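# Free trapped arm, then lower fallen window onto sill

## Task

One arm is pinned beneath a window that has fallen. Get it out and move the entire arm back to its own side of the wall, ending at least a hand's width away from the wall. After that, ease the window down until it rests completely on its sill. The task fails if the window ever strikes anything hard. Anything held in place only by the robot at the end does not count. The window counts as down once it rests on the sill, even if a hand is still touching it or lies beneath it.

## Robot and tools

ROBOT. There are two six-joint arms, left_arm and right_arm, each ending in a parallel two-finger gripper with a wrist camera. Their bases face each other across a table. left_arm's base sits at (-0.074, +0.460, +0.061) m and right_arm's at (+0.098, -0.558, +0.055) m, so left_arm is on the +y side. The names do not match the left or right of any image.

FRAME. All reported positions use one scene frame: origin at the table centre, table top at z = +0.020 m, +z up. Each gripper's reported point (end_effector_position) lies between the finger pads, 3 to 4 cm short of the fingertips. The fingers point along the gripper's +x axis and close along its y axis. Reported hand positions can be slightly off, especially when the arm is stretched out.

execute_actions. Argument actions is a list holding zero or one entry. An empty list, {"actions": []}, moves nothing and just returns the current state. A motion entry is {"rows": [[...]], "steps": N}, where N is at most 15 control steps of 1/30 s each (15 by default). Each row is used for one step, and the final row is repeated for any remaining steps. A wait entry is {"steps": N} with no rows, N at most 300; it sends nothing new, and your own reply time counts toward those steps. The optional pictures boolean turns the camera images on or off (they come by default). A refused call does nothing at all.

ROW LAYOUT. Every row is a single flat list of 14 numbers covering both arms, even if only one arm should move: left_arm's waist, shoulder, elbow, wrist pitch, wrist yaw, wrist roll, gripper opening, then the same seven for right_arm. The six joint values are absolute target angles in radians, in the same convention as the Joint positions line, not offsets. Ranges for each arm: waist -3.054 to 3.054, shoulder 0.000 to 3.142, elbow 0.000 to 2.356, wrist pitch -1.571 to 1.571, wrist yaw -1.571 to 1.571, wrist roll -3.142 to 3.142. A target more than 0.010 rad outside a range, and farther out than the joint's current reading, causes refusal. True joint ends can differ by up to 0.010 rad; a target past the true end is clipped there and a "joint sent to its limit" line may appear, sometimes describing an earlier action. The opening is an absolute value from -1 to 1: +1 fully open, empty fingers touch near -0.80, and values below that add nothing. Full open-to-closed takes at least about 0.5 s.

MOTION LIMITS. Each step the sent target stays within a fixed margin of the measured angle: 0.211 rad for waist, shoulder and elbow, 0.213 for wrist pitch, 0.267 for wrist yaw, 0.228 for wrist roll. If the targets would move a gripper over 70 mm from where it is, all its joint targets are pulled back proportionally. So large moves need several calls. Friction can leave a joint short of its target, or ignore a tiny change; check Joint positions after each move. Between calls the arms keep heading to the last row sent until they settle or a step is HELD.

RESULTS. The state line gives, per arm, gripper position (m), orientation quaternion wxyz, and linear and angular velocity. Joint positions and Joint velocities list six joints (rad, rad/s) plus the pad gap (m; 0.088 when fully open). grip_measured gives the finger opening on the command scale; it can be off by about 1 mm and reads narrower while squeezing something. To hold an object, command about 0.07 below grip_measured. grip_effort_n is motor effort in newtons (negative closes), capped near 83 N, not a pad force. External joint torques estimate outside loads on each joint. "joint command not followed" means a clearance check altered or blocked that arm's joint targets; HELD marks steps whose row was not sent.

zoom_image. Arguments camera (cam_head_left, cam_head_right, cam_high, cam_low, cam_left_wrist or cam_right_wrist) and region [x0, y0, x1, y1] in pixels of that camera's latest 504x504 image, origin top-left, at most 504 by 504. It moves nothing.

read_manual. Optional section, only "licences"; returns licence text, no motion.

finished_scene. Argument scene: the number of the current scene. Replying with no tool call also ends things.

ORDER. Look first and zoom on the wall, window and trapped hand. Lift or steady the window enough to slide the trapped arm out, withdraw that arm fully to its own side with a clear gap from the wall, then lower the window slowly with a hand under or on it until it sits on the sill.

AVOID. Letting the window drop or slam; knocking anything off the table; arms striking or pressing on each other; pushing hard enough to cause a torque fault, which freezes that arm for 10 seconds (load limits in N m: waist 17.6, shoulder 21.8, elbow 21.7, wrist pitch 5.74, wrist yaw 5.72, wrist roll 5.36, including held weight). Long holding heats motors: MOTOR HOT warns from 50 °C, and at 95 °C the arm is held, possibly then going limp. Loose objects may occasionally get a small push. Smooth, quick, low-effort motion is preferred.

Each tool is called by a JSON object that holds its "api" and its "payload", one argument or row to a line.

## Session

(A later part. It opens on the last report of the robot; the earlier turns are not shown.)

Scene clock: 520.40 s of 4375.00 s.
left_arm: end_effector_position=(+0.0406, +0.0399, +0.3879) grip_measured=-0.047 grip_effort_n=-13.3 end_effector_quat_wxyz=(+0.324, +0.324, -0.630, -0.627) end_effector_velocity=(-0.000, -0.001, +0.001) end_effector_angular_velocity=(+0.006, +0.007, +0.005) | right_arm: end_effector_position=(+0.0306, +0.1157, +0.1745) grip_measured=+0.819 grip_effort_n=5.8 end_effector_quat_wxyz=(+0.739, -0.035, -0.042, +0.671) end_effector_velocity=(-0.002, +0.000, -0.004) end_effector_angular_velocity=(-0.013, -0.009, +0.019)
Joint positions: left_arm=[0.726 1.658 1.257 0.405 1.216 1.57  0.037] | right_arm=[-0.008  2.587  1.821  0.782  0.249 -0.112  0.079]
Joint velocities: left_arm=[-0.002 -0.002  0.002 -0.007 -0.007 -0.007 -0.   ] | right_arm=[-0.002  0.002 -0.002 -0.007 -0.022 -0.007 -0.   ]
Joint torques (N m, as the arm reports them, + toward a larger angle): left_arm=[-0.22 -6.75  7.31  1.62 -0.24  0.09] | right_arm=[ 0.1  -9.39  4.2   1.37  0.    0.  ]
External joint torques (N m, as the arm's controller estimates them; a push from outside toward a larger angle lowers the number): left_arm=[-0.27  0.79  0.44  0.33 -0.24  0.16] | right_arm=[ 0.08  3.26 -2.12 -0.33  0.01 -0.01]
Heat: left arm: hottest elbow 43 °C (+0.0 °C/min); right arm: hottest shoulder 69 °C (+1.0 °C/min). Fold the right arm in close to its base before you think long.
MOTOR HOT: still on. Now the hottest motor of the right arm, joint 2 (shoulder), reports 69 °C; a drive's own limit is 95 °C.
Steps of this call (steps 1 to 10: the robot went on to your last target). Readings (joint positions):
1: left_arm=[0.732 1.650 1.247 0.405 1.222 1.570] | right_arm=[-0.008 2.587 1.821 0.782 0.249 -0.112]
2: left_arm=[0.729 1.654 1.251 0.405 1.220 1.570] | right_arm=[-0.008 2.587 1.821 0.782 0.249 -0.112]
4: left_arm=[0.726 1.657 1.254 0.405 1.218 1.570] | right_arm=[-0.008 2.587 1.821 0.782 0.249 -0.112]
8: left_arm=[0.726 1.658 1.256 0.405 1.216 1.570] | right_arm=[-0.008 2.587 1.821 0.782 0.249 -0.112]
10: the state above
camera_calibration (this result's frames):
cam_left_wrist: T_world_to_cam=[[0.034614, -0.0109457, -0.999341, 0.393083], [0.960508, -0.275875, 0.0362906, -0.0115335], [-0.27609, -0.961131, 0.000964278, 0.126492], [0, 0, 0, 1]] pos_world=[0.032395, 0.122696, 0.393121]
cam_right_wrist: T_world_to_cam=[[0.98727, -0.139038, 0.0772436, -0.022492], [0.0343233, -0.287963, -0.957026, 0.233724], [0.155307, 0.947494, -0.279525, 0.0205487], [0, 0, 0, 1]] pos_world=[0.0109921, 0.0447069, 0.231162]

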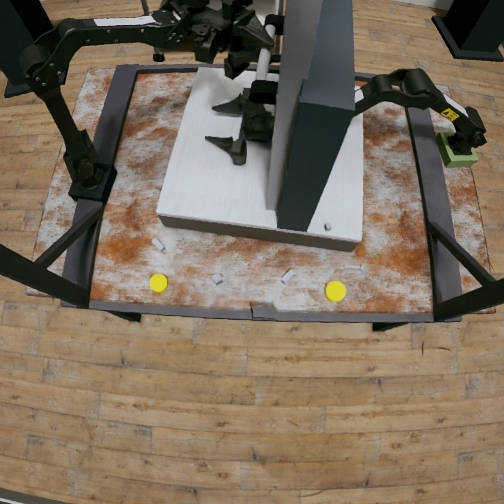

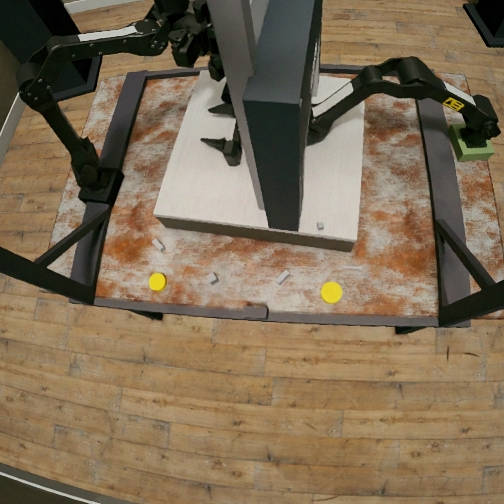

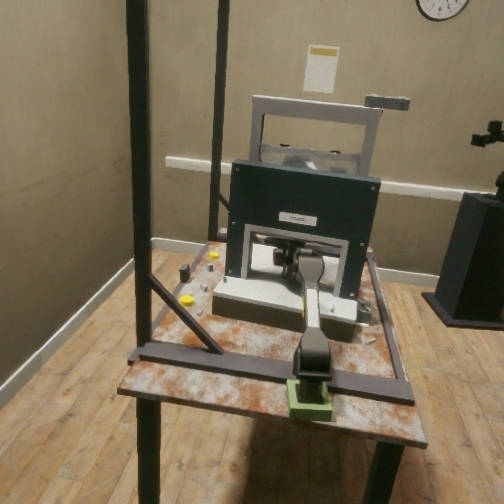

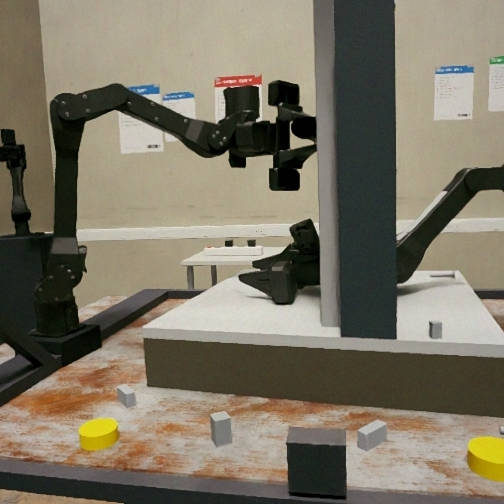

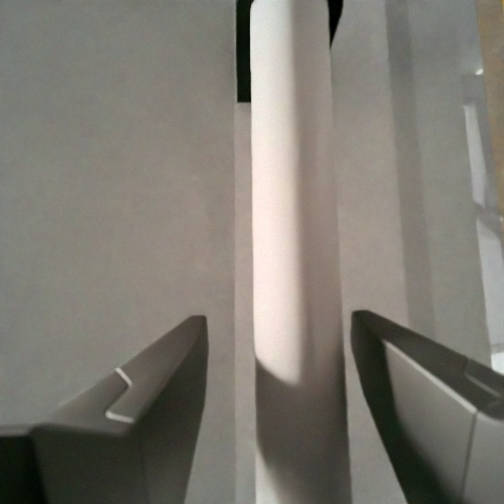

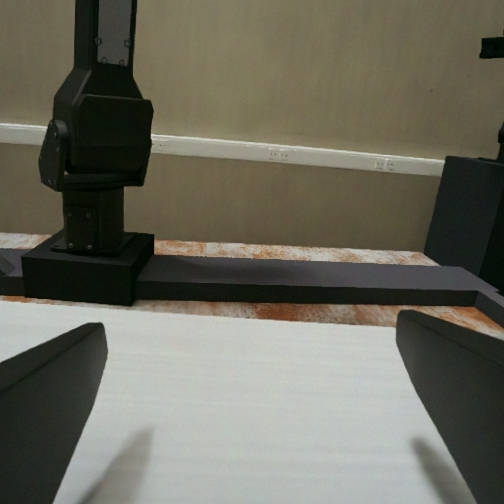

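{"api": "execute_actions", "payload": {
  "actions": [
    {"rows": [[0.722,1.675,1.267,0.407,1.208,1.58,-0.07,-0.008,2.607,1.805,0.779,0.249,-0.112,0.82],[0.720,1.679,1.270,0.408,1.206,1.585,-0.09,-0.008,2.607,1.805,0.779,0.249,-0.112,0.82],[0.718,1.683,1.273,0.408,1.204,1.59,-0.11,-0.008,2.607,1.805,0.779,0.249,-0.112,0.82],[0.716,1.687,1.276,0.408,1.202,1.595,-0.13,-0.008,2.607,1.805,0.779,0.249,-0.112,0.82],[0.714,1.691,1.279,0.409,1.200,1.597,-0.15,-0.008,2.607,1.805,0.779,0.249,-0.112,0.82],[0.712,1.695,1.282,0.409,1.197,1.597,-0.17,-0.008,2.607,1.805,0.779,0.249,-0.112,0.82],[0.710,1.699,1.286,0.410,1.195,1.597,-0.19,-0.008,2.607,1.805,0.779,0.249,-0.112,0.82],[0.708,1.702,1.289,0.410,1.193,1.597,-0.21,-0.008,2.607,1.805,0.779,0.249,-0.112,0.82]], "steps": 15}
  ]
}}

Scene clock: 549.80 s of 4375.00 s.
left_arm: end_effector_position=(+0.0403, +0.0300, +0.3840) grip_measured=-0.205 grip_effort_n=-13.3 end_effector_quat_wxyz=(+0.321, +0.328, -0.635, -0.622) end_effector_velocity=(+0.001, -0.001, +0.008) end_effector_angular_velocity=(-0.018, -0.009, +0.020) | right_arm: end_effector_position=(+0.0306, +0.1157, +0.1745) grip_measured=+0.819 grip_effort_n=5.8 end_effector_quat_wxyz=(+0.739, -0.035, -0.042, +0.671) end_effector_velocity=(+0.001, -0.001, -0.003) end_effector_angular_velocity=(-0.013, -0.009, +0.005)
Joint positions: left_arm=[0.71  1.689 1.28  0.407 1.199 1.593 0.029] | right_arm=[-0.008  2.587  1.821  0.782  0.249 -0.112  0.079]
Joint velocities: left_arm=[-0.002 -0.007  0.012  0.007 -0.022 -0.007 -0.002] | right_arm=[-0.002 -0.002 -0.007 -0.007 -0.007 -0.007  0.   ]
Joint torques (N m, as the arm reports them, + toward a larger angle): left_arm=[-0.25 -7.19  7.33  1.6  -0.24  0.11] | right_arm=[ 0.1  -9.39  4.2   1.37  0.01  0.  ]
External joint torques (N m, as the arm's controller estimates them; a push from outside toward a larger angle lowers the number): left_arm=[-0.29  0.72  0.4   0.28 -0.23  0.17] | right_arm=[ 0.02  3.21 -2.09 -0.32  0.01 -0.02]
Heat: left arm: hottest elbow 44 °C (+1.0 °C/min); right arm: hottest shoulder 69 °C (+1.0 °C/min). Fold the right arm in close to its base before you think long.
MOTOR HOT: still on. Now the hottest motor of the right arm, joint 2 (shoulder), reports 69 °C; a drive's own limit is 95 °C.
Steps of this call (steps 1 to 30: the robot went on to your last target; steps 31 to 90: nothing new was sent; then 25.90 s passed at rest; steps 91 to 105: all 15 steps of this action). Readings (joint positions):
91: left_arm=[0.726 1.659 1.258 0.405 1.215 1.572] | right_arm=[-0.008 2.587 1.821 0.782 0.249 -0.112]
92: left_arm=[0.726 1.660 1.259 0.405 1.215 1.574] | right_arm=[-0.008 2.587 1.821 0.782 0.249 -0.112]
94: left_arm=[0.723 1.665 1.263 0.405 1.212 1.581] | right_arm=[-0.008 2.587 1.821 0.782 0.249 -0.112]
98: left_arm=[0.715 1.680 1.274 0.407 1.203 1.590] | right_arm=[-0.008 2.587 1.821 0.782 0.249 -0.112]
105: the state above
camera_calibration (this result's frames):
cam_left_wrist: T_world_to_cam=[[0.0490137, -0.0183615, -0.998629, 0.388534], [0.960084, -0.274802, 0.0521746, -0.0199189], [-0.275384, -0.961325, 0.0041595, 0.115622], [0, 0, 0, 1]] pos_world=[0.0319207, 0.112811, 0.38856]
cam_right_wrist: T_world_to_cam=[[0.98727, -0.139038, 0.0772436, -0.022492], [0.0343233, -0.287963, -0.957026, 0.233724], [0.155307, 0.947494, -0.279525, 0.0205487], [0, 0, 0, 1]] pos_world=[0.0109921, 0.0447069, 0.231162]

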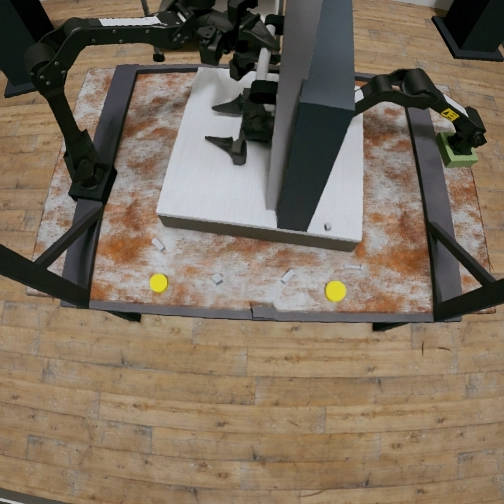

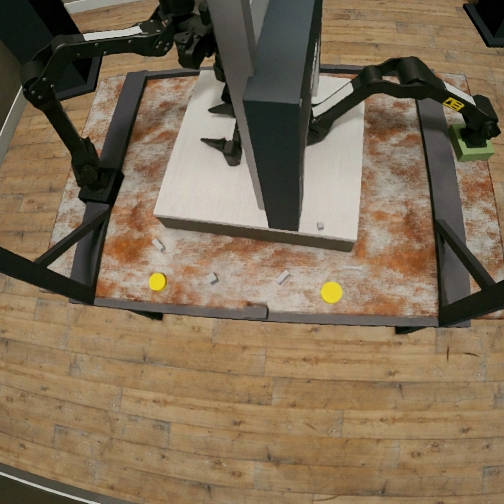

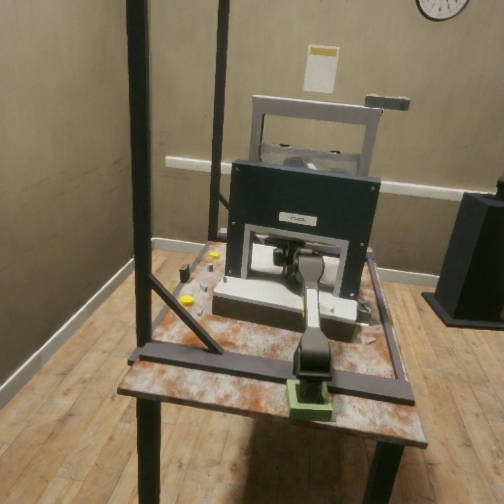

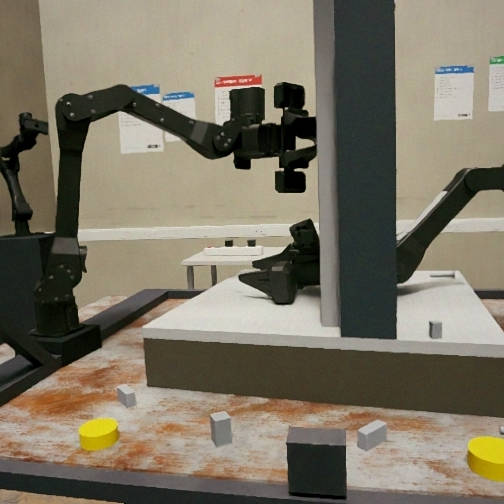

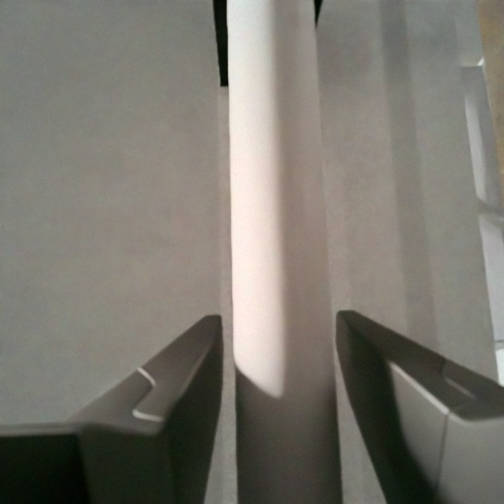

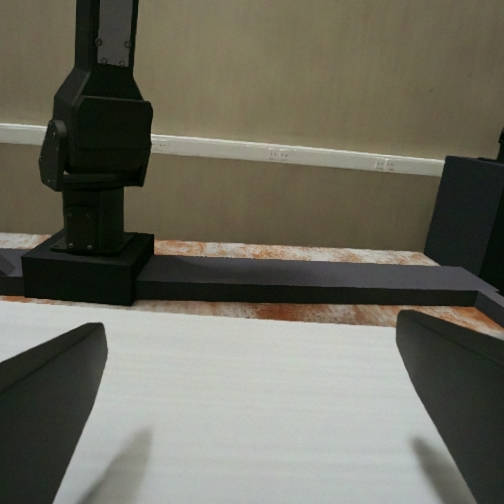

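{"api": "execute_actions", "payload": {
  "actions": [
    {"rows": [[0.708,1.7,1.289,0.41,1.195,1.597,-0.25,-0.008,2.607,1.805,0.779,0.249,-0.112,0.82],[0.708,1.7,1.289,0.41,1.195,1.597,-0.29,-0.008,2.607,1.805,0.779,0.249,-0.112,0.82],[0.708,1.7,1.289,0.41,1.195,1.597,-0.33,-0.008,2.607,1.805,0.779,0.249,-0.112,0.82],[0.708,1.7,1.289,0.41,1.195,1.597,-0.36,-0.008,2.607,1.805,0.779,0.249,-0.112,0.82],[0.708,1.7,1.289,0.41,1.195,1.597,-0.38,-0.008,2.607,1.805,0.779,0.249,-0.112,0.82],[0.708,1.7,1.289,0.41,1.195,1.597,-0.40,-0.008,2.607,1.805,0.779,0.249,-0.112,0.82],[0.708,1.7,1.289,0.41,1.195,1.597,-0.42,-0.008,2.607,1.805,0.779,0.249,-0.112,0.82],[0.708,1.7,1.289,0.41,1.195,1.597,-0.44,-0.008,2.607,1.805,0.779,0.249,-0.112,0.82],[0.708,1.7,1.289,0.41,1.195,1.597,-0.46,-0.008,2.607,1.805,0.779,0.249,-0.112,0.82],[0.708,1.7,1.289,0.41,1.195,1.597,-0.48,-0.008,2.607,1.805,0.779,0.249,-0.112,0.82],[0.708,1.7,1.289,0.41,1.195,1.597,-0.50,-0.008,2.607,1.805,0.779,0.249,-0.112,0.82],[0.708,1.7,1.289,0.41,1.195,1.597,-0.52,-0.008,2.607,1.805,0.779,0.249,-0.112,0.82],[0.708,1.7,1.289,0.41,1.195,1.597,-0.55,-0.008,2.607,1.805,0.779,0.249,-0.112,0.82]], "steps": 15}
  ]
}}

Scene clock: 612.50 s of 4375.00 s.
left_arm: end_effector_position=(+0.0405, +0.0300, +0.3848) grip_measured=-0.491 grip_effort_n=-83.5 end_effector_quat_wxyz=(+0.321, +0.328, -0.636, -0.621) end_effector_velocity=(-0.001, -0.002, -0.001) end_effector_angular_velocity=(+0.010, +0.010, +0.015) | right_arm: end_effector_position=(+0.0306, +0.1157, +0.1745) grip_measured=+0.819 grip_effort_n=5.8 end_effector_quat_wxyz=(+0.739, -0.035, -0.042, +0.671) end_effector_velocity=(+0.001, -0.000, -0.001) end_effector_angular_velocity=(-0.008, -0.009, +0.005)
Joint positions: left_arm=[0.711 1.689 1.282 0.409 1.199 1.593 0.015] | right_arm=[-0.008  2.587  1.821  0.782  0.249 -0.112  0.079]
Joint velocities: left_arm=[-0.007 -0.002 -0.002 -0.007 -0.022 -0.007 -0.   ] | right_arm=[-0.002 -0.002 -0.002 -0.007 -0.007 -0.007 -0.   ]
Joint torques (N m, as the arm reports them, + toward a larger angle): left_arm=[-0.3  -7.14  7.17  1.52 -0.09  0.09] | right_arm=[ 0.1  -9.38  4.21  1.38  0.    0.  ]
External joint torques (N m, as the arm's controller estimates them; a push from outside toward a larger angle lowers the number): left_arm=[-0.22  0.67  0.3   0.21 -0.1   0.16] | right_arm=[ 0.08  3.18 -2.05 -0.3   0.01 -0.01]
Heat: left arm: hottest elbow 44 °C (+0.0 °C/min); right arm: hottest shoulder 70 °C (+1.0 °C/min). Fold the right arm in close to its base before you think long.
MOTOR HOT: still on. Now the hottest motor of the right arm, joint 2 (shoulder), reports 70 °C; a drive's own limit is 95 °C.
Steps of this call (steps 1 to 15: the robot went on to your last target; steps 16 to 90: nothing new was sent; then 59.20 s passed at rest; steps 91 to 105: all 15 steps of this action). Readings (joint positions):
91: left_arm=[0.710 1.689 1.281 0.408 1.199 1.593] | right_arm=[-0.008 2.587 1.821 0.782 0.249 -0.112]
92: left_arm=[0.710 1.689 1.281 0.408 1.199 1.593] | right_arm=[-0.008 2.587 1.821 0.782 0.249 -0.112]
94: left_arm=[0.710 1.689 1.281 0.408 1.199 1.593] | right_arm=[-0.008 2.587 1.821 0.782 0.249 -0.112]
98: left_arm=[0.710 1.689 1.281 0.408 1.199 1.593] | right_arm=[-0.008 2.587 1.821 0.782 0.249 -0.112]
105: the state above
camera_calibration (this result's frames):
cam_left_wrist: T_world_to_cam=[[0.0507002, -0.0208716, -0.998496, 0.389229], [0.960204, -0.273934, 0.0544819, -0.0211253], [-0.274659, -0.961522, 0.0061525, 0.114854], [0, 0, 0, 1]] pos_world=[0.0320964, 0.112772, 0.389088]
cam_right_wrist: T_world_to_cam=[[0.98727, -0.139038, 0.0772436, -0.022492], [0.0343233, -0.287963, -0.957026, 0.233724], [0.155307, 0.947494, -0.279525, 0.0205487], [0, 0, 0, 1]] pos_world=[0.0109921, 0.0447069, 0.231162]

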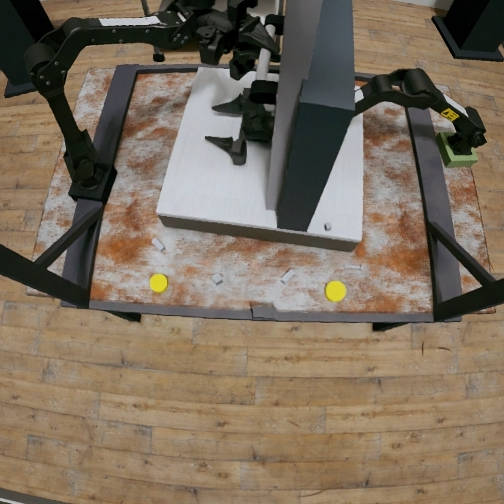

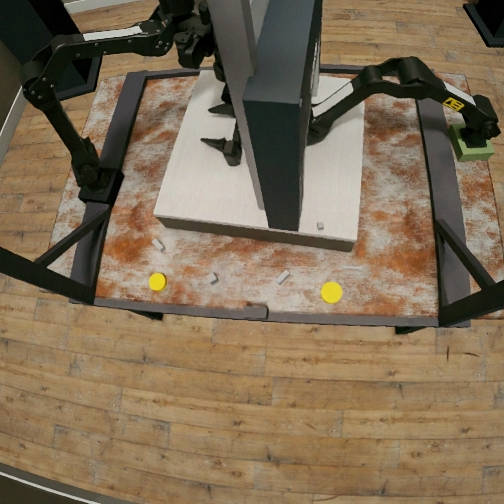

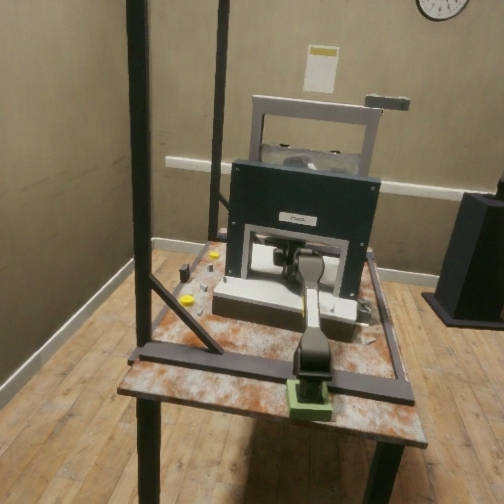

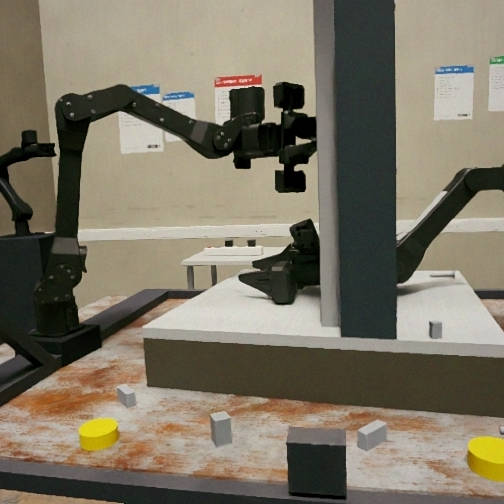

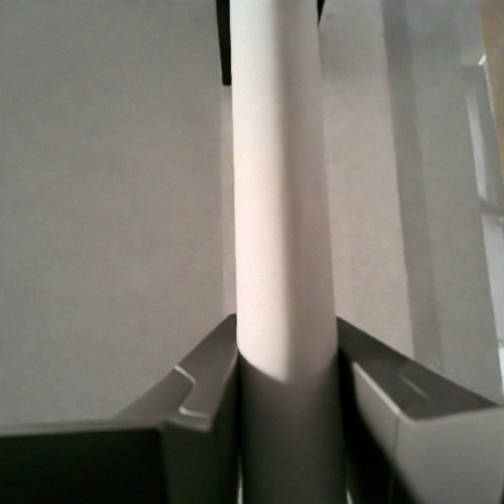

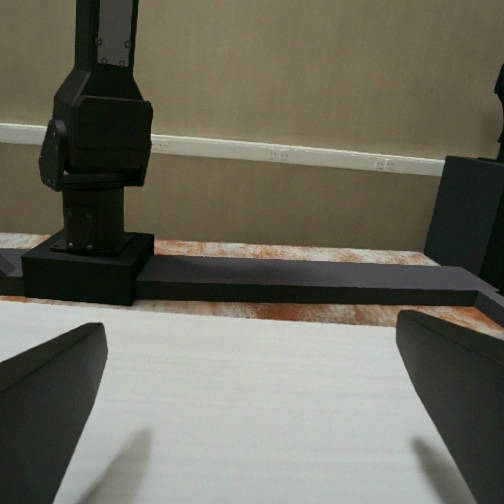

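{"api": "execute_actions", "payload": {
  "actions": []
}}

Scene clock: 646.40 s of 4375.00 s.
left_arm: end_effector_position=(+0.0405, +0.0300, +0.3848) grip_measured=-0.491 grip_effort_n=-83.5 end_effector_quat_wxyz=(+0.321, +0.328, -0.636, -0.621) end_effector_velocity=(+0.001, -0.002, -0.001) end_effector_angular_velocity=(+0.002, -0.002, +0.020) | right_arm: end_effector_position=(+0.0306, +0.1157, +0.1745) grip_measured=+0.819 grip_effort_n=5.8 end_effector_quat_wxyz=(+0.739, -0.035, -0.042, +0.671) end_effector_velocity=(-0.002, +0.000, -0.001) end_effector_angular_velocity=(-0.009, -0.023, +0.019)
Joint positions: left_arm=[0.711 1.689 1.282 0.409 1.199 1.593 0.015] | right_arm=[-0.008  2.587  1.821  0.782  0.249 -0.112  0.079]
Joint velocities: left_arm=[-0.002 -0.002 -0.002 -0.007 -0.022  0.007 -0.   ] | right_arm=[-0.002 -0.002 -0.002 -0.007 -0.022 -0.022  0.   ]
Joint torques (N m, as the arm reports them, + toward a larger angle): left_arm=[-0.26 -7.22  7.37  1.56 -0.13  0.07] | right_arm=[ 0.1  -9.39  4.22  1.38  0.01  0.  ]
External joint torques (N m, as the arm's controller estimates them; a push from outside toward a larger angle lowers the number): left_arm=[-0.22  0.63  0.47  0.25 -0.13  0.13] | right_arm=[ 0.08  3.22 -2.09 -0.31  0.01 -0.01]
Heat: left arm: hottest elbow 44 °C (+0.0 °C/min); right arm: hottest shoulder 71 °C (+1.0 °C/min). Fold the right arm in close to its base before you think long.
MOTOR HOT: still on. Now the hottest motor of the right arm, joint 2 (shoulder), reports 71 °C; a drive's own limit is 95 °C.
Steps of this call (steps 1 to 15: the robot went on to your last target; steps 16 to 90: nothing new was sent; then 30.90 s passed at rest). Readings (joint positions):
1: left_arm=[0.711 1.689 1.282 0.409 1.199 1.593] | right_arm=[-0.008 2.587 1.821 0.782 0.249 -0.112]
2: left_arm=[0.711 1.689 1.282 0.409 1.199 1.593] | right_arm=[-0.008 2.587 1.821 0.782 0.249 -0.112]
4: left_arm=[0.711 1.689 1.282 0.409 1.199 1.593] | right_arm=[-0.008 2.587 1.821 0.782 0.249 -0.112]
8: left_arm=[0.711 1.689 1.282 0.409 1.199 1.593] | right_arm=[-0.008 2.587 1.821 0.782 0.249 -0.112]
90: the state above
All arms were judged still, so your last target was given up. Only a new action makes them travel on or press farther. Fingers that are still opening or closing keep moving.
camera_calibration (this result's frames):
cam_left_wrist: T_world_to_cam=[[0.0507002, -0.0208716, -0.998496, 0.389229], [0.960204, -0.273934, 0.0544819, -0.0211253], [-0.274659, -0.961522, 0.0061525, 0.114854], [0, 0, 0, 1]] pos_world=[0.0320964, 0.112772, 0.389088]
cam_right_wrist: T_world_to_cam=[[0.98727, -0.139038, 0.0772436, -0.022492], [0.0343233, -0.287963, -0.957026, 0.233724], [0.155307, 0.947494, -0.279525, 0.0205487], [0, 0, 0, 1]] pos_world=[0.0109921, 0.0447069, 0.231162]

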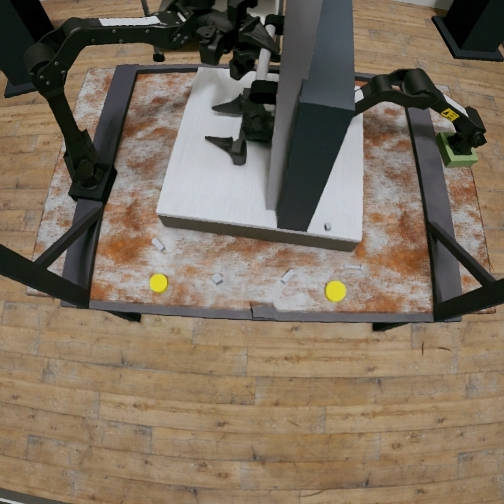

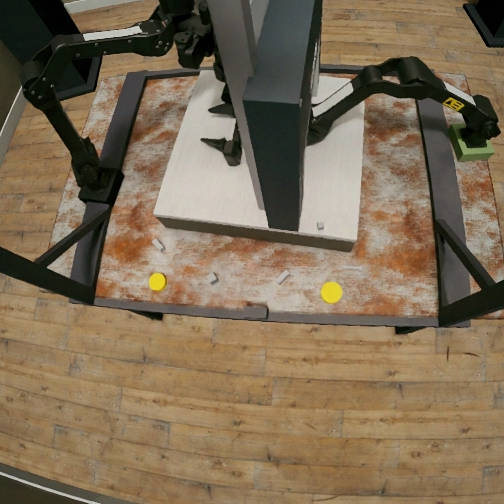

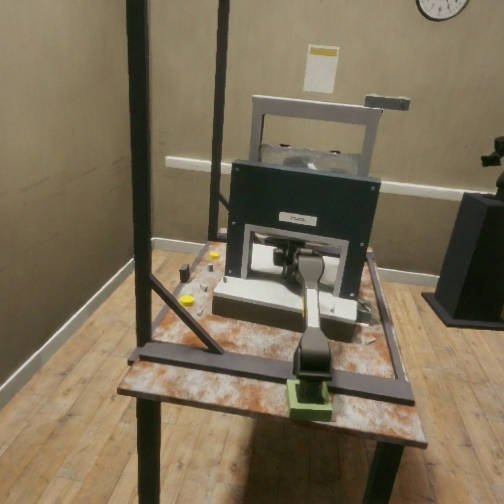

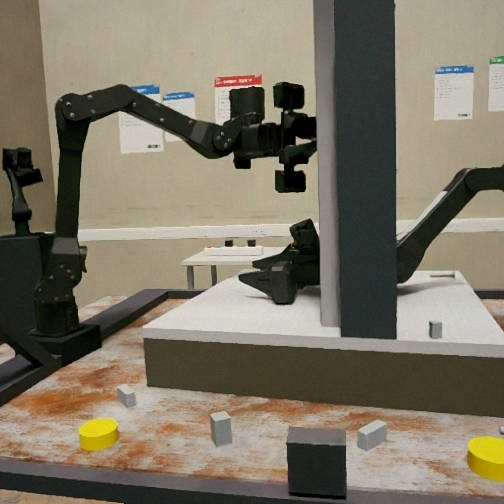

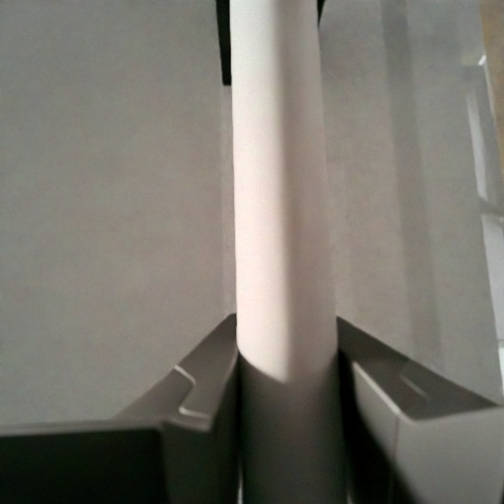

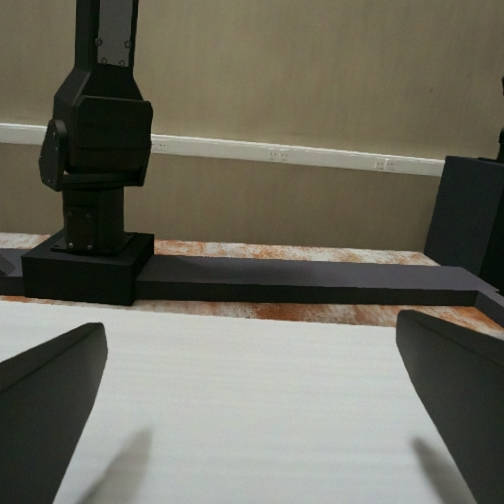

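{"api": "execute_actions", "payload": {
  "actions": [
    {"rows":[[0.708,1.695,1.293,0.412,1.195,1.597,-0.55,-0.008,2.607,1.805,0.779,0.249,-0.112,0.82],[0.708,1.69,1.298,0.414,1.195,1.597,-0.55,-0.008,2.607,1.805,0.779,0.249,-0.112,0.82],[0.708,1.684,1.302,0.415,1.195,1.597,-0.55,-0.008,2.607,1.805,0.779,0.249,-0.112,0.82],[0.708,1.679,1.307,0.417,1.195,1.597,-0.55,-0.008,2.607,1.805,0.779,0.249,-0.112,0.82],[0.708,1.674,1.311,0.419,1.195,1.597,-0.55,-0.008,2.607,1.805,0.779,0.249,-0.112,0.82],[0.708,1.669,1.315,0.421,1.195,1.597,-0.55,-0.008,2.607,1.805,0.779,0.249,-0.112,0.82],[0.708,1.664,1.32,0.423,1.195,1.597,-0.55,-0.008,2.607,1.805,0.779,0.249,-0.112,0.82],[0.708,1.658,1.324,0.424,1.195,1.597,-0.55,-0.008,2.607,1.805,0.779,0.249,-0.112,0.82],[0.708,1.653,1.329,0.426,1.195,1.597,-0.55,-0.008,2.607,1.805,0.779,0.249,-0.112,0.82],[0.708,1.648,1.333,0.428,1.195,1.597,-0.55,-0.008,2.607,1.805,0.779,0.249,-0.112,0.82],[0.708,1.643,1.337,0.43,1.195,1.597,-0.55,-0.008,2.607,1.805,0.779,0.249,-0.112,0.82],[0.708,1.638,1.342,0.432,1.195,1.597,-0.55,-0.008,2.607,1.805,0.779,0.249,-0.112,0.82],[0.708,1.632,1.346,0.433,1.195,1.597,-0.55,-0.008,2.607,1.805,0.779,0.249,-0.112,0.82],[0.708,1.627,1.351,0.435,1.195,1.597,-0.55,-0.008,2.607,1.805,0.779,0.249,-0.112,0.82],[0.708,1.622,1.355,0.437,1.195,1.597,-0.55,-0.008,2.607,1.805,0.779,0.249,-0.112,0.82]],"steps":15}
  ],
  "pictures": false
}}

{"api": "execute_actions", "payload": {
  "actions": [
    {"rows":[[0.708,1.622,1.361,0.43,1.195,1.597,-0.55,-0.008,2.607,1.805,0.779,0.249,-0.112,0.82],[0.708,1.621,1.367,0.424,1.195,1.597,-0.55,-0.008,2.607,1.805,0.779,0.249,-0.112,0.82],[0.708,1.621,1.374,0.417,1.195,1.597,-0.55,-0.008,2.607,1.805,0.779,0.249,-0.112,0.82],[0.708,1.62,1.38,0.411,1.195,1.597,-0.55,-0.008,2.607,1.805,0.779,0.249,-0.112,0.82],[0.708,1.62,1.386,0.404,1.195,1.597,-0.55,-0.008,2.607,1.805,0.779,0.249,-0.112,0.82],[0.708,1.619,1.392,0.398,1.195,1.597,-0.55,-0.008,2.607,1.805,0.779,0.249,-0.112,0.82],[0.708,1.619,1.398,0.391,1.195,1.597,-0.55,-0.008,2.607,1.805,0.779,0.249,-0.112,0.82],[0.708,1.618,1.404,0.384,1.195,1.597,-0.55,-0.008,2.607,1.805,0.779,0.249,-0.112,0.82],[0.708,1.618,1.411,0.378,1.195,1.597,-0.55,-0.008,2.607,1.805,0.779,0.249,-0.112,0.82],[0.708,1.617,1.417,0.371,1.195,1.597,-0.55,-0.008,2.607,1.805,0.779,0.249,-0.112,0.82],[0.708,1.617,1.423,0.365,1.195,1.597,-0.55,-0.008,2.607,1.805,0.779,0.249,-0.112,0.82],[0.708,1.616,1.429,0.358,1.195,1.597,-0.55,-0.008,2.607,1.805,0.779,0.249,-0.112,0.82],[0.708,1.616,1.435,0.352,1.195,1.597,-0.55,-0.008,2.607,1.805,0.779,0.249,-0.112,0.82],[0.708,1.615,1.441,0.345,1.195,1.597,-0.55,-0.008,2.607,1.805,0.779,0.249,-0.112,0.82],[0.708,1.615,1.448,0.338,1.195,1.597,-0.55,-0.008,2.607,1.805,0.779,0.249,-0.112,0.82]],"steps":15}
  ],
  "pictures": false
}}

{"api": "execute_actions", "payload": {
  "actions": [
    {"rows":[[0.708,1.614,1.454,0.332,1.195,1.597,-0.55,-0.008,2.607,1.805,0.779,0.249,-0.112,0.82],[0.708,1.614,1.46,0.325,1.195,1.597,-0.55,-0.008,2.607,1.805,0.779,0.249,-0.112,0.82],[0.708,1.614,1.466,0.319,1.195,1.597,-0.55,-0.008,2.607,1.805,0.779,0.249,-0.112,0.82],[0.708,1.613,1.472,0.312,1.195,1.597,-0.55,-0.008,2.607,1.805,0.779,0.249,-0.112,0.82],[0.708,1.613,1.478,0.306,1.195,1.597,-0.55,-0.008,2.607,1.805,0.779,0.249,-0.112,0.82],[0.708,1.613,1.485,0.299,1.195,1.597,-0.55,-0.008,2.607,1.805,0.779,0.249,-0.112,0.82],[0.708,1.612,1.491,0.292,1.195,1.597,-0.55,-0.008,2.607,1.805,0.779,0.249,-0.112,0.82],[0.708,1.612,1.497,0.286,1.195,1.597,-0.55,-0.008,2.607,1.805,0.779,0.249,-0.112,0.82],[0.708,1.612,1.503,0.279,1.195,1.597,-0.55,-0.008,2.607,1.805,0.779,0.249,-0.112,0.82],[0.708,1.611,1.509,0.273,1.195,1.597,-0.55,-0.008,2.607,1.805,0.779,0.249,-0.112,0.82],[0.708,1.611,1.515,0.266,1.195,1.597,-0.55,-0.008,2.607,1.805,0.779,0.249,-0.112,0.82],[0.708,1.611,1.522,0.26,1.195,1.597,-0.55,-0.008,2.607,1.805,0.779,0.249,-0.112,0.82],[0.708,1.61,1.528,0.253,1.195,1.597,-0.55,-0.008,2.607,1.805,0.779,0.249,-0.112,0.82],[0.708,1.61,1.534,0.246,1.195,1.597,-0.55,-0.008,2.607,1.805,0.779,0.249,-0.112,0.82],[0.708,1.61,1.54,0.24,1.195,1.597,-0.55,-0.008,2.607,1.805,0.779,0.249,-0.112,0.82]],"steps":15}
  ],
  "pictures": false
}}

{"api": "execute_actions", "payload": {
  "actions": [
    {"rows":[[0.708,1.61,1.54,0.24,1.195,1.597,-0.55,-0.008,2.607,1.805,0.779,0.249,-0.112,0.82]],"steps":15}
  ]
}}

Scene clock: 700.40 s of 4375.00 s.
left_arm: end_effector_position=(+0.0394, +0.0316, +0.3920) grip_measured=-0.491 grip_effort_n=-83.5 end_effector_quat_wxyz=(+0.319, +0.328, -0.643, -0.615) end_effector_velocity=(-0.001, +0.002, +0.016) end_effector_angular_velocity=(-0.027, -0.014, +0.019) | right_arm: end_effector_position=(+0.0306, +0.1156, +0.1741) grip_measured=+0.819 grip_effort_n=5.8 end_effector_quat_wxyz=(+0.739, -0.036, -0.042, +0.671) end_effector_velocity=(+0.002, +0.000, -0.009) end_effector_angular_velocity=(-0.032, -0.012, +0.015)
Joint positions: left_arm=[0.711 1.681 1.292 0.409 1.202 1.594 0.015] | right_arm=[-0.008  2.587  1.82   0.781  0.249 -0.112  0.079]
Joint velocities: left_arm=[-0.002 -0.027  0.017 -0.007 -0.022 -0.007 -0.   ] | right_arm=[-0.007  0.002 -0.007 -0.022 -0.022 -0.007 -0.   ]
Joint torques (N m, as the arm reports them, + toward a larger angle): left_arm=[ -0.28 -15.32  13.53   3.32  -0.27   0.04] | right_arm=[ 0.1  -9.39  4.51  1.37  0.    0.01]
External joint torques (N m, as the arm's controller estimates them; a push from outside toward a larger angle lowers the number): left_arm=[-0.25 -7.37  6.49  1.96 -0.25  0.1 ] | right_arm=[ 0.08  3.12 -1.74 -0.31  0.01  0.  ]
Heat: left arm: hottest elbow 44 °C (+0.0 °C/min); right arm: hottest shoulder 71 °C (+0.0 °C/min). Fold the right arm in close to its base before you think long.
MOTOR HOT: still on. Now the hottest motor of the right arm, joint 2 (shoulder), reports 71 °C; a drive's own limit is 95 °C.
Steps of this call (steps 1 to 90: nothing new was sent; then 50.50 s passed at rest; steps 91 to 105: all 15 steps of this action). Readings (joint positions):
91: left_arm=[0.711 1.689 1.282 0.409 1.199 1.593] | right_arm=[-0.008 2.587 1.821 0.782 0.249 -0.112]
92: left_arm=[0.711 1.689 1.282 0.409 1.199 1.593] | right_arm=[-0.008 2.587 1.820 0.782 0.249 -0.112]
94: left_arm=[0.711 1.689 1.284 0.409 1.200 1.593] | right_arm=[-0.008 2.587 1.820 0.782 0.249 -0.112]
98: left_arm=[0.711 1.687 1.287 0.409 1.202 1.593] | right_arm=[-0.008 2.587 1.820 0.782 0.249 -0.112]
105: the state above

Scene clock: 700.90 s of 4375.00 s.
left_arm: end_effector_position=(+0.0389, +0.0325, +0.4156) grip_measured=-0.491 grip_effort_n=-83.5 end_effector_quat_wxyz=(+0.317, +0.327, -0.647, -0.611) end_effector_velocity=(-0.002, +0.001, +0.050) end_effector_angular_velocity=(+0.014, +0.013, +0.005) | right_arm: end_effector_position=(+0.0306, +0.1156, +0.1739) grip_measured=+0.819 grip_effort_n=5.8 end_effector_quat_wxyz=(+0.739, -0.036, -0.041, +0.671) end_effector_velocity=(-0.003, -0.000, -0.004) end_effector_angular_velocity=(-0.022, -0.011, +0.010)
Joint positions: left_arm=[0.712 1.671 1.37  0.33  1.208 1.596 0.015] | right_arm=[-0.008  2.587  1.819  0.781  0.249 -0.112  0.079]
Joint velocities: left_arm=[-0.002 -0.022  0.178 -0.212 -0.007 -0.007 -0.   ] | right_arm=[ 0.002 -0.002 -0.002 -0.022 -0.007 -0.007 -0.   ]
Joint torques (N m, as the arm reports them, + toward a larger angle): left_arm=[ -0.22 -15.32  13.75   3.2   -0.51  -0.01] | right_arm=[ 0.1  -9.38  4.34  1.39  0.   -0.01]
External joint torques (N m, as the arm's controller estimates them; a push from outside toward a larger angle lowers the number): left_arm=[-0.22 -7.74  6.88  1.92 -0.49  0.05] | right_arm=[-0.12  3.08 -1.89 -0.27  0.02 -0.02]
Heat: left arm: hottest elbow 45 °C (+1.0 °C/min); right arm: hottest shoulder 71 °C (+0.0 °C/min). Fold the right arm in close to its base before you think long.
MOTOR HOT: still on. Now the hottest motor of the right arm, joint 2 (shoulder), reports 71 °C; a drive's own limit is 95 °C.
Steps of this call (steps 1 to 15: all 15 steps of this action). Readings (joint positions):
1: left_arm=[0.711 1.680 1.293 0.409 1.202 1.594] | right_arm=[-0.008 2.587 1.820 0.781 0.249 -0.112]
2: left_arm=[0.711 1.680 1.294 0.407 1.203 1.594] | right_arm=[-0.008 2.587 1.819 0.781 0.249 -0.112]
4: left_arm=[0.712 1.680 1.300 0.397 1.206 1.595] | right_arm=[-0.008 2.587 1.819 0.781 0.249 -0.112]
8: left_arm=[0.712 1.678 1.322 0.375 1.208 1.596] | right_arm=[-0.008 2.587 1.819 0.781 0.249 -0.112]
15: the state above

Scene clock: 701.40 s of 4375.00 s.
left_arm: end_effector_position=(+0.0382, +0.0335, +0.4401) grip_measured=-0.491 grip_effort_n=-83.5 end_effector_quat_wxyz=(+0.317, +0.327, -0.647, -0.612) end_effector_velocity=(-0.002, +0.002, +0.049) end_effector_angular_velocity=(-0.002, +0.002, +0.005) | right_arm: end_effector_position=(+0.0306, +0.1156, +0.1739) grip_measured=+0.819 grip_effort_n=5.8 end_effector_quat_wxyz=(+0.739, -0.036, -0.041, +0.671) end_effector_velocity=(+0.001, +0.000, -0.004) end_effector_angular_velocity=(-0.011, +0.005, +0.005)
Joint positions: left_arm=[0.712 1.665 1.462 0.231 1.208 1.596 0.015] | right_arm=[-0.008  2.587  1.819  0.781  0.249 -0.112  0.079]
Joint velocities: left_arm=[-0.002 -0.007  0.183 -0.183 -0.007 -0.007 -0.   ] | right_arm=[-0.002  0.002 -0.002 -0.007 -0.007  0.007 -0.   ]
Joint torques (N m, as the arm reports them, + toward a larger angle): left_arm=[ -0.49 -15.31  13.99   3.32  -0.54  -0.03] | right_arm=[ 0.11 -9.38  4.34  1.4   0.   -0.01]
External joint torques (N m, as the arm's controller estimates them; a push from outside toward a larger angle lowers the number): left_arm=[-0.49 -7.58  7.04  2.01 -0.53  0.04] | right_arm=[ 0.21  3.13 -1.9  -0.29  0.   -0.03]
Heat: left arm: hottest elbow 45 °C (+1.0 °C/min); right arm: hottest shoulder 71 °C (+0.0 °C/min). Fold the right arm in close to its base before you think long.
MOTOR HOT: still on. Now the hottest motor of the right arm, joint 2 (shoulder), reports 71 °C; a drive's own limit is 95 °C.
Steps of this call (steps 1 to 15: all 15 steps of this action). Readings (joint positions):
1: left_arm=[0.712 1.670 1.376 0.323 1.208 1.596] | right_arm=[-0.008 2.587 1.819 0.781 0.249 -0.112]
2: left_arm=[0.712 1.670 1.382 0.316 1.208 1.596] | right_arm=[-0.008 2.587 1.819 0.781 0.249 -0.112]
4: left_arm=[0.712 1.668 1.393 0.303 1.208 1.596] | right_arm=[-0.008 2.587 1.819 0.781 0.249 -0.112]
8: left_arm=[0.712 1.667 1.417 0.277 1.208 1.596] | right_arm=[-0.008 2.587 1.819 0.781 0.249 -0.112]
15: the state above

Scene clock: 701.90 s of 4375.00 s.
left_arm: end_effector_position=(+0.0381, +0.0337, +0.4447) grip_measured=-0.491 grip_effort_n=-83.5 end_effector_quat_wxyz=(+0.317, +0.327, -0.648, -0.611) end_effector_velocity=(+0.002, +0.000, -0.001) end_effector_angular_velocity=(+0.010, +0.010, +0.010) | right_arm: end_effector_position=(+0.0306, +0.1156, +0.1739) grip_measured=+0.819 grip_effort_n=5.8 end_effector_quat_wxyz=(+0.739, -0.036, -0.041, +0.671) end_effector_velocity=(+0.001, -0.000, -0.004) end_effector_angular_velocity=(-0.024, -0.025, +0.005)
Joint positions: left_arm=[0.712 1.665 1.479 0.216 1.208 1.596 0.015] | right_arm=[-0.008  2.587  1.819  0.781  0.249 -0.112  0.079]
Joint velocities: left_arm=[ 0.002 -0.002 -0.002 -0.007 -0.007 -0.007 -0.   ] | right_arm=[-0.002 -0.002 -0.002 -0.022 -0.007 -0.022  0.   ]
Joint torques (N m, as the arm reports them, + toward a larger angle): left_arm=[ -0.22 -15.16  13.57   3.18  -0.54  -0.02] | right_arm=[ 0.1  -9.39  4.34  1.4   0.   -0.01]
External joint torques (N m, as the arm's controller estimates them; a push from outside toward a larger angle lowers the number): left_arm=[-0.27 -7.54  6.69  1.89 -0.52  0.04] | right_arm=[ 0.1   3.12 -1.9  -0.28  0.   -0.03]
Heat: left arm: hottest elbow 45 °C (+1.0 °C/min); right arm: hottest shoulder 71 °C (+0.0 °C/min). Fold the right arm in close to its base before you think long.
MOTOR HOT: still on. Now the hottest motor of the right arm, joint 2 (shoulder), reports 71 °C; a drive's own limit is 95 °C.
Steps of this call (steps 1 to 15: all 15 steps of this action). Readings (joint positions):
1: left_arm=[0.712 1.665 1.467 0.226 1.208 1.596] | right_arm=[-0.008 2.587 1.819 0.781 0.249 -0.112]
2: left_arm=[0.712 1.665 1.472 0.224 1.208 1.596] | right_arm=[-0.008 2.587 1.819 0.781 0.249 -0.112]
4: left_arm=[0.712 1.665 1.477 0.220 1.208 1.596] | right_arm=[-0.008 2.587 1.819 0.781 0.249 -0.112]
8: left_arm=[0.712 1.665 1.478 0.217 1.208 1.596] | right_arm=[-0.008 2.587 1.819 0.781 0.249 -0.112]
15: the state above
camera_calibration (this result's frames):
cam_left_wrist: T_world_to_cam=[[0.0689029, -0.0472166, -0.996505, 0.448545], [0.956751, -0.27986, 0.0794145, -0.0317911], [-0.282631, -0.958879, 0.0258914, 0.108799], [0, 0, 0, 1]] pos_world=[0.0302602, 0.116607, 0.446686]
cam_right_wrist: T_world_to_cam=[[0.987282, -0.138919, 0.0773044, -0.0225128], [0.0341855, -0.289371, -0.956606, 0.233227], [0.155261, 0.947083, -0.280941, 0.0208114], [0, 0, 0, 1]] pos_world=[0.0110223, 0.0446515, 0.230694]

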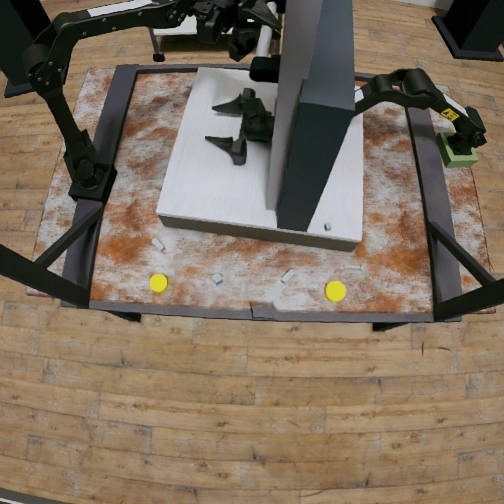

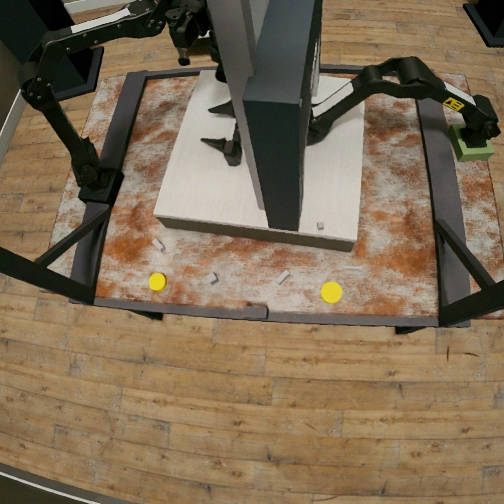

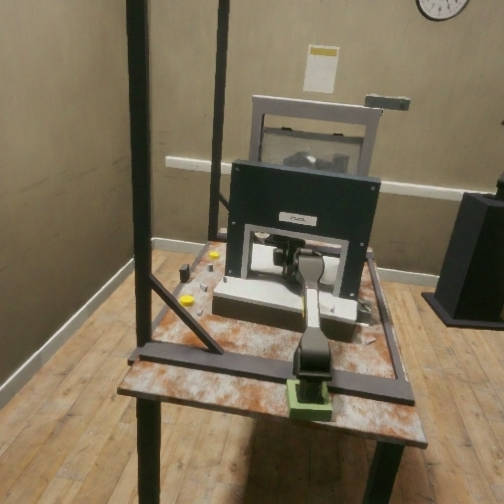

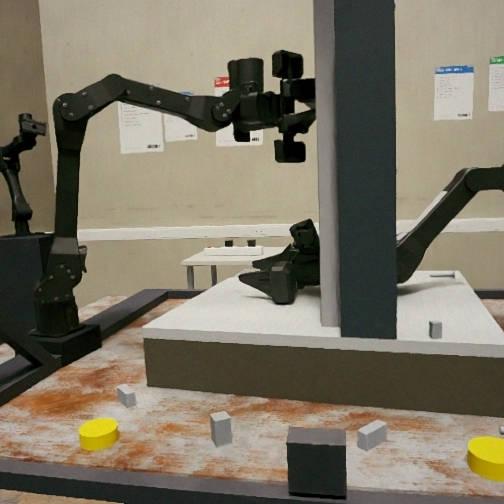

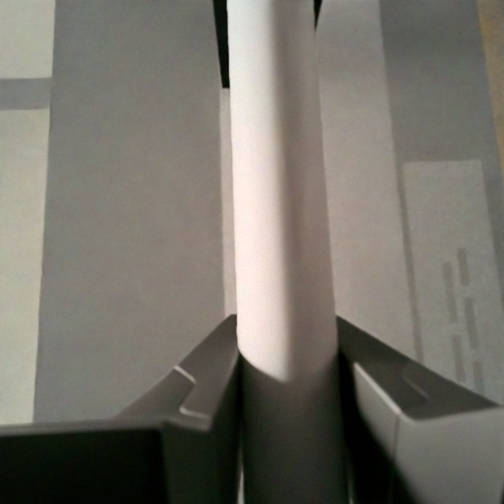

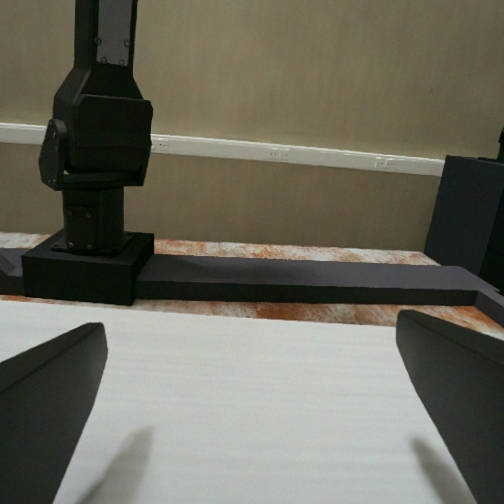

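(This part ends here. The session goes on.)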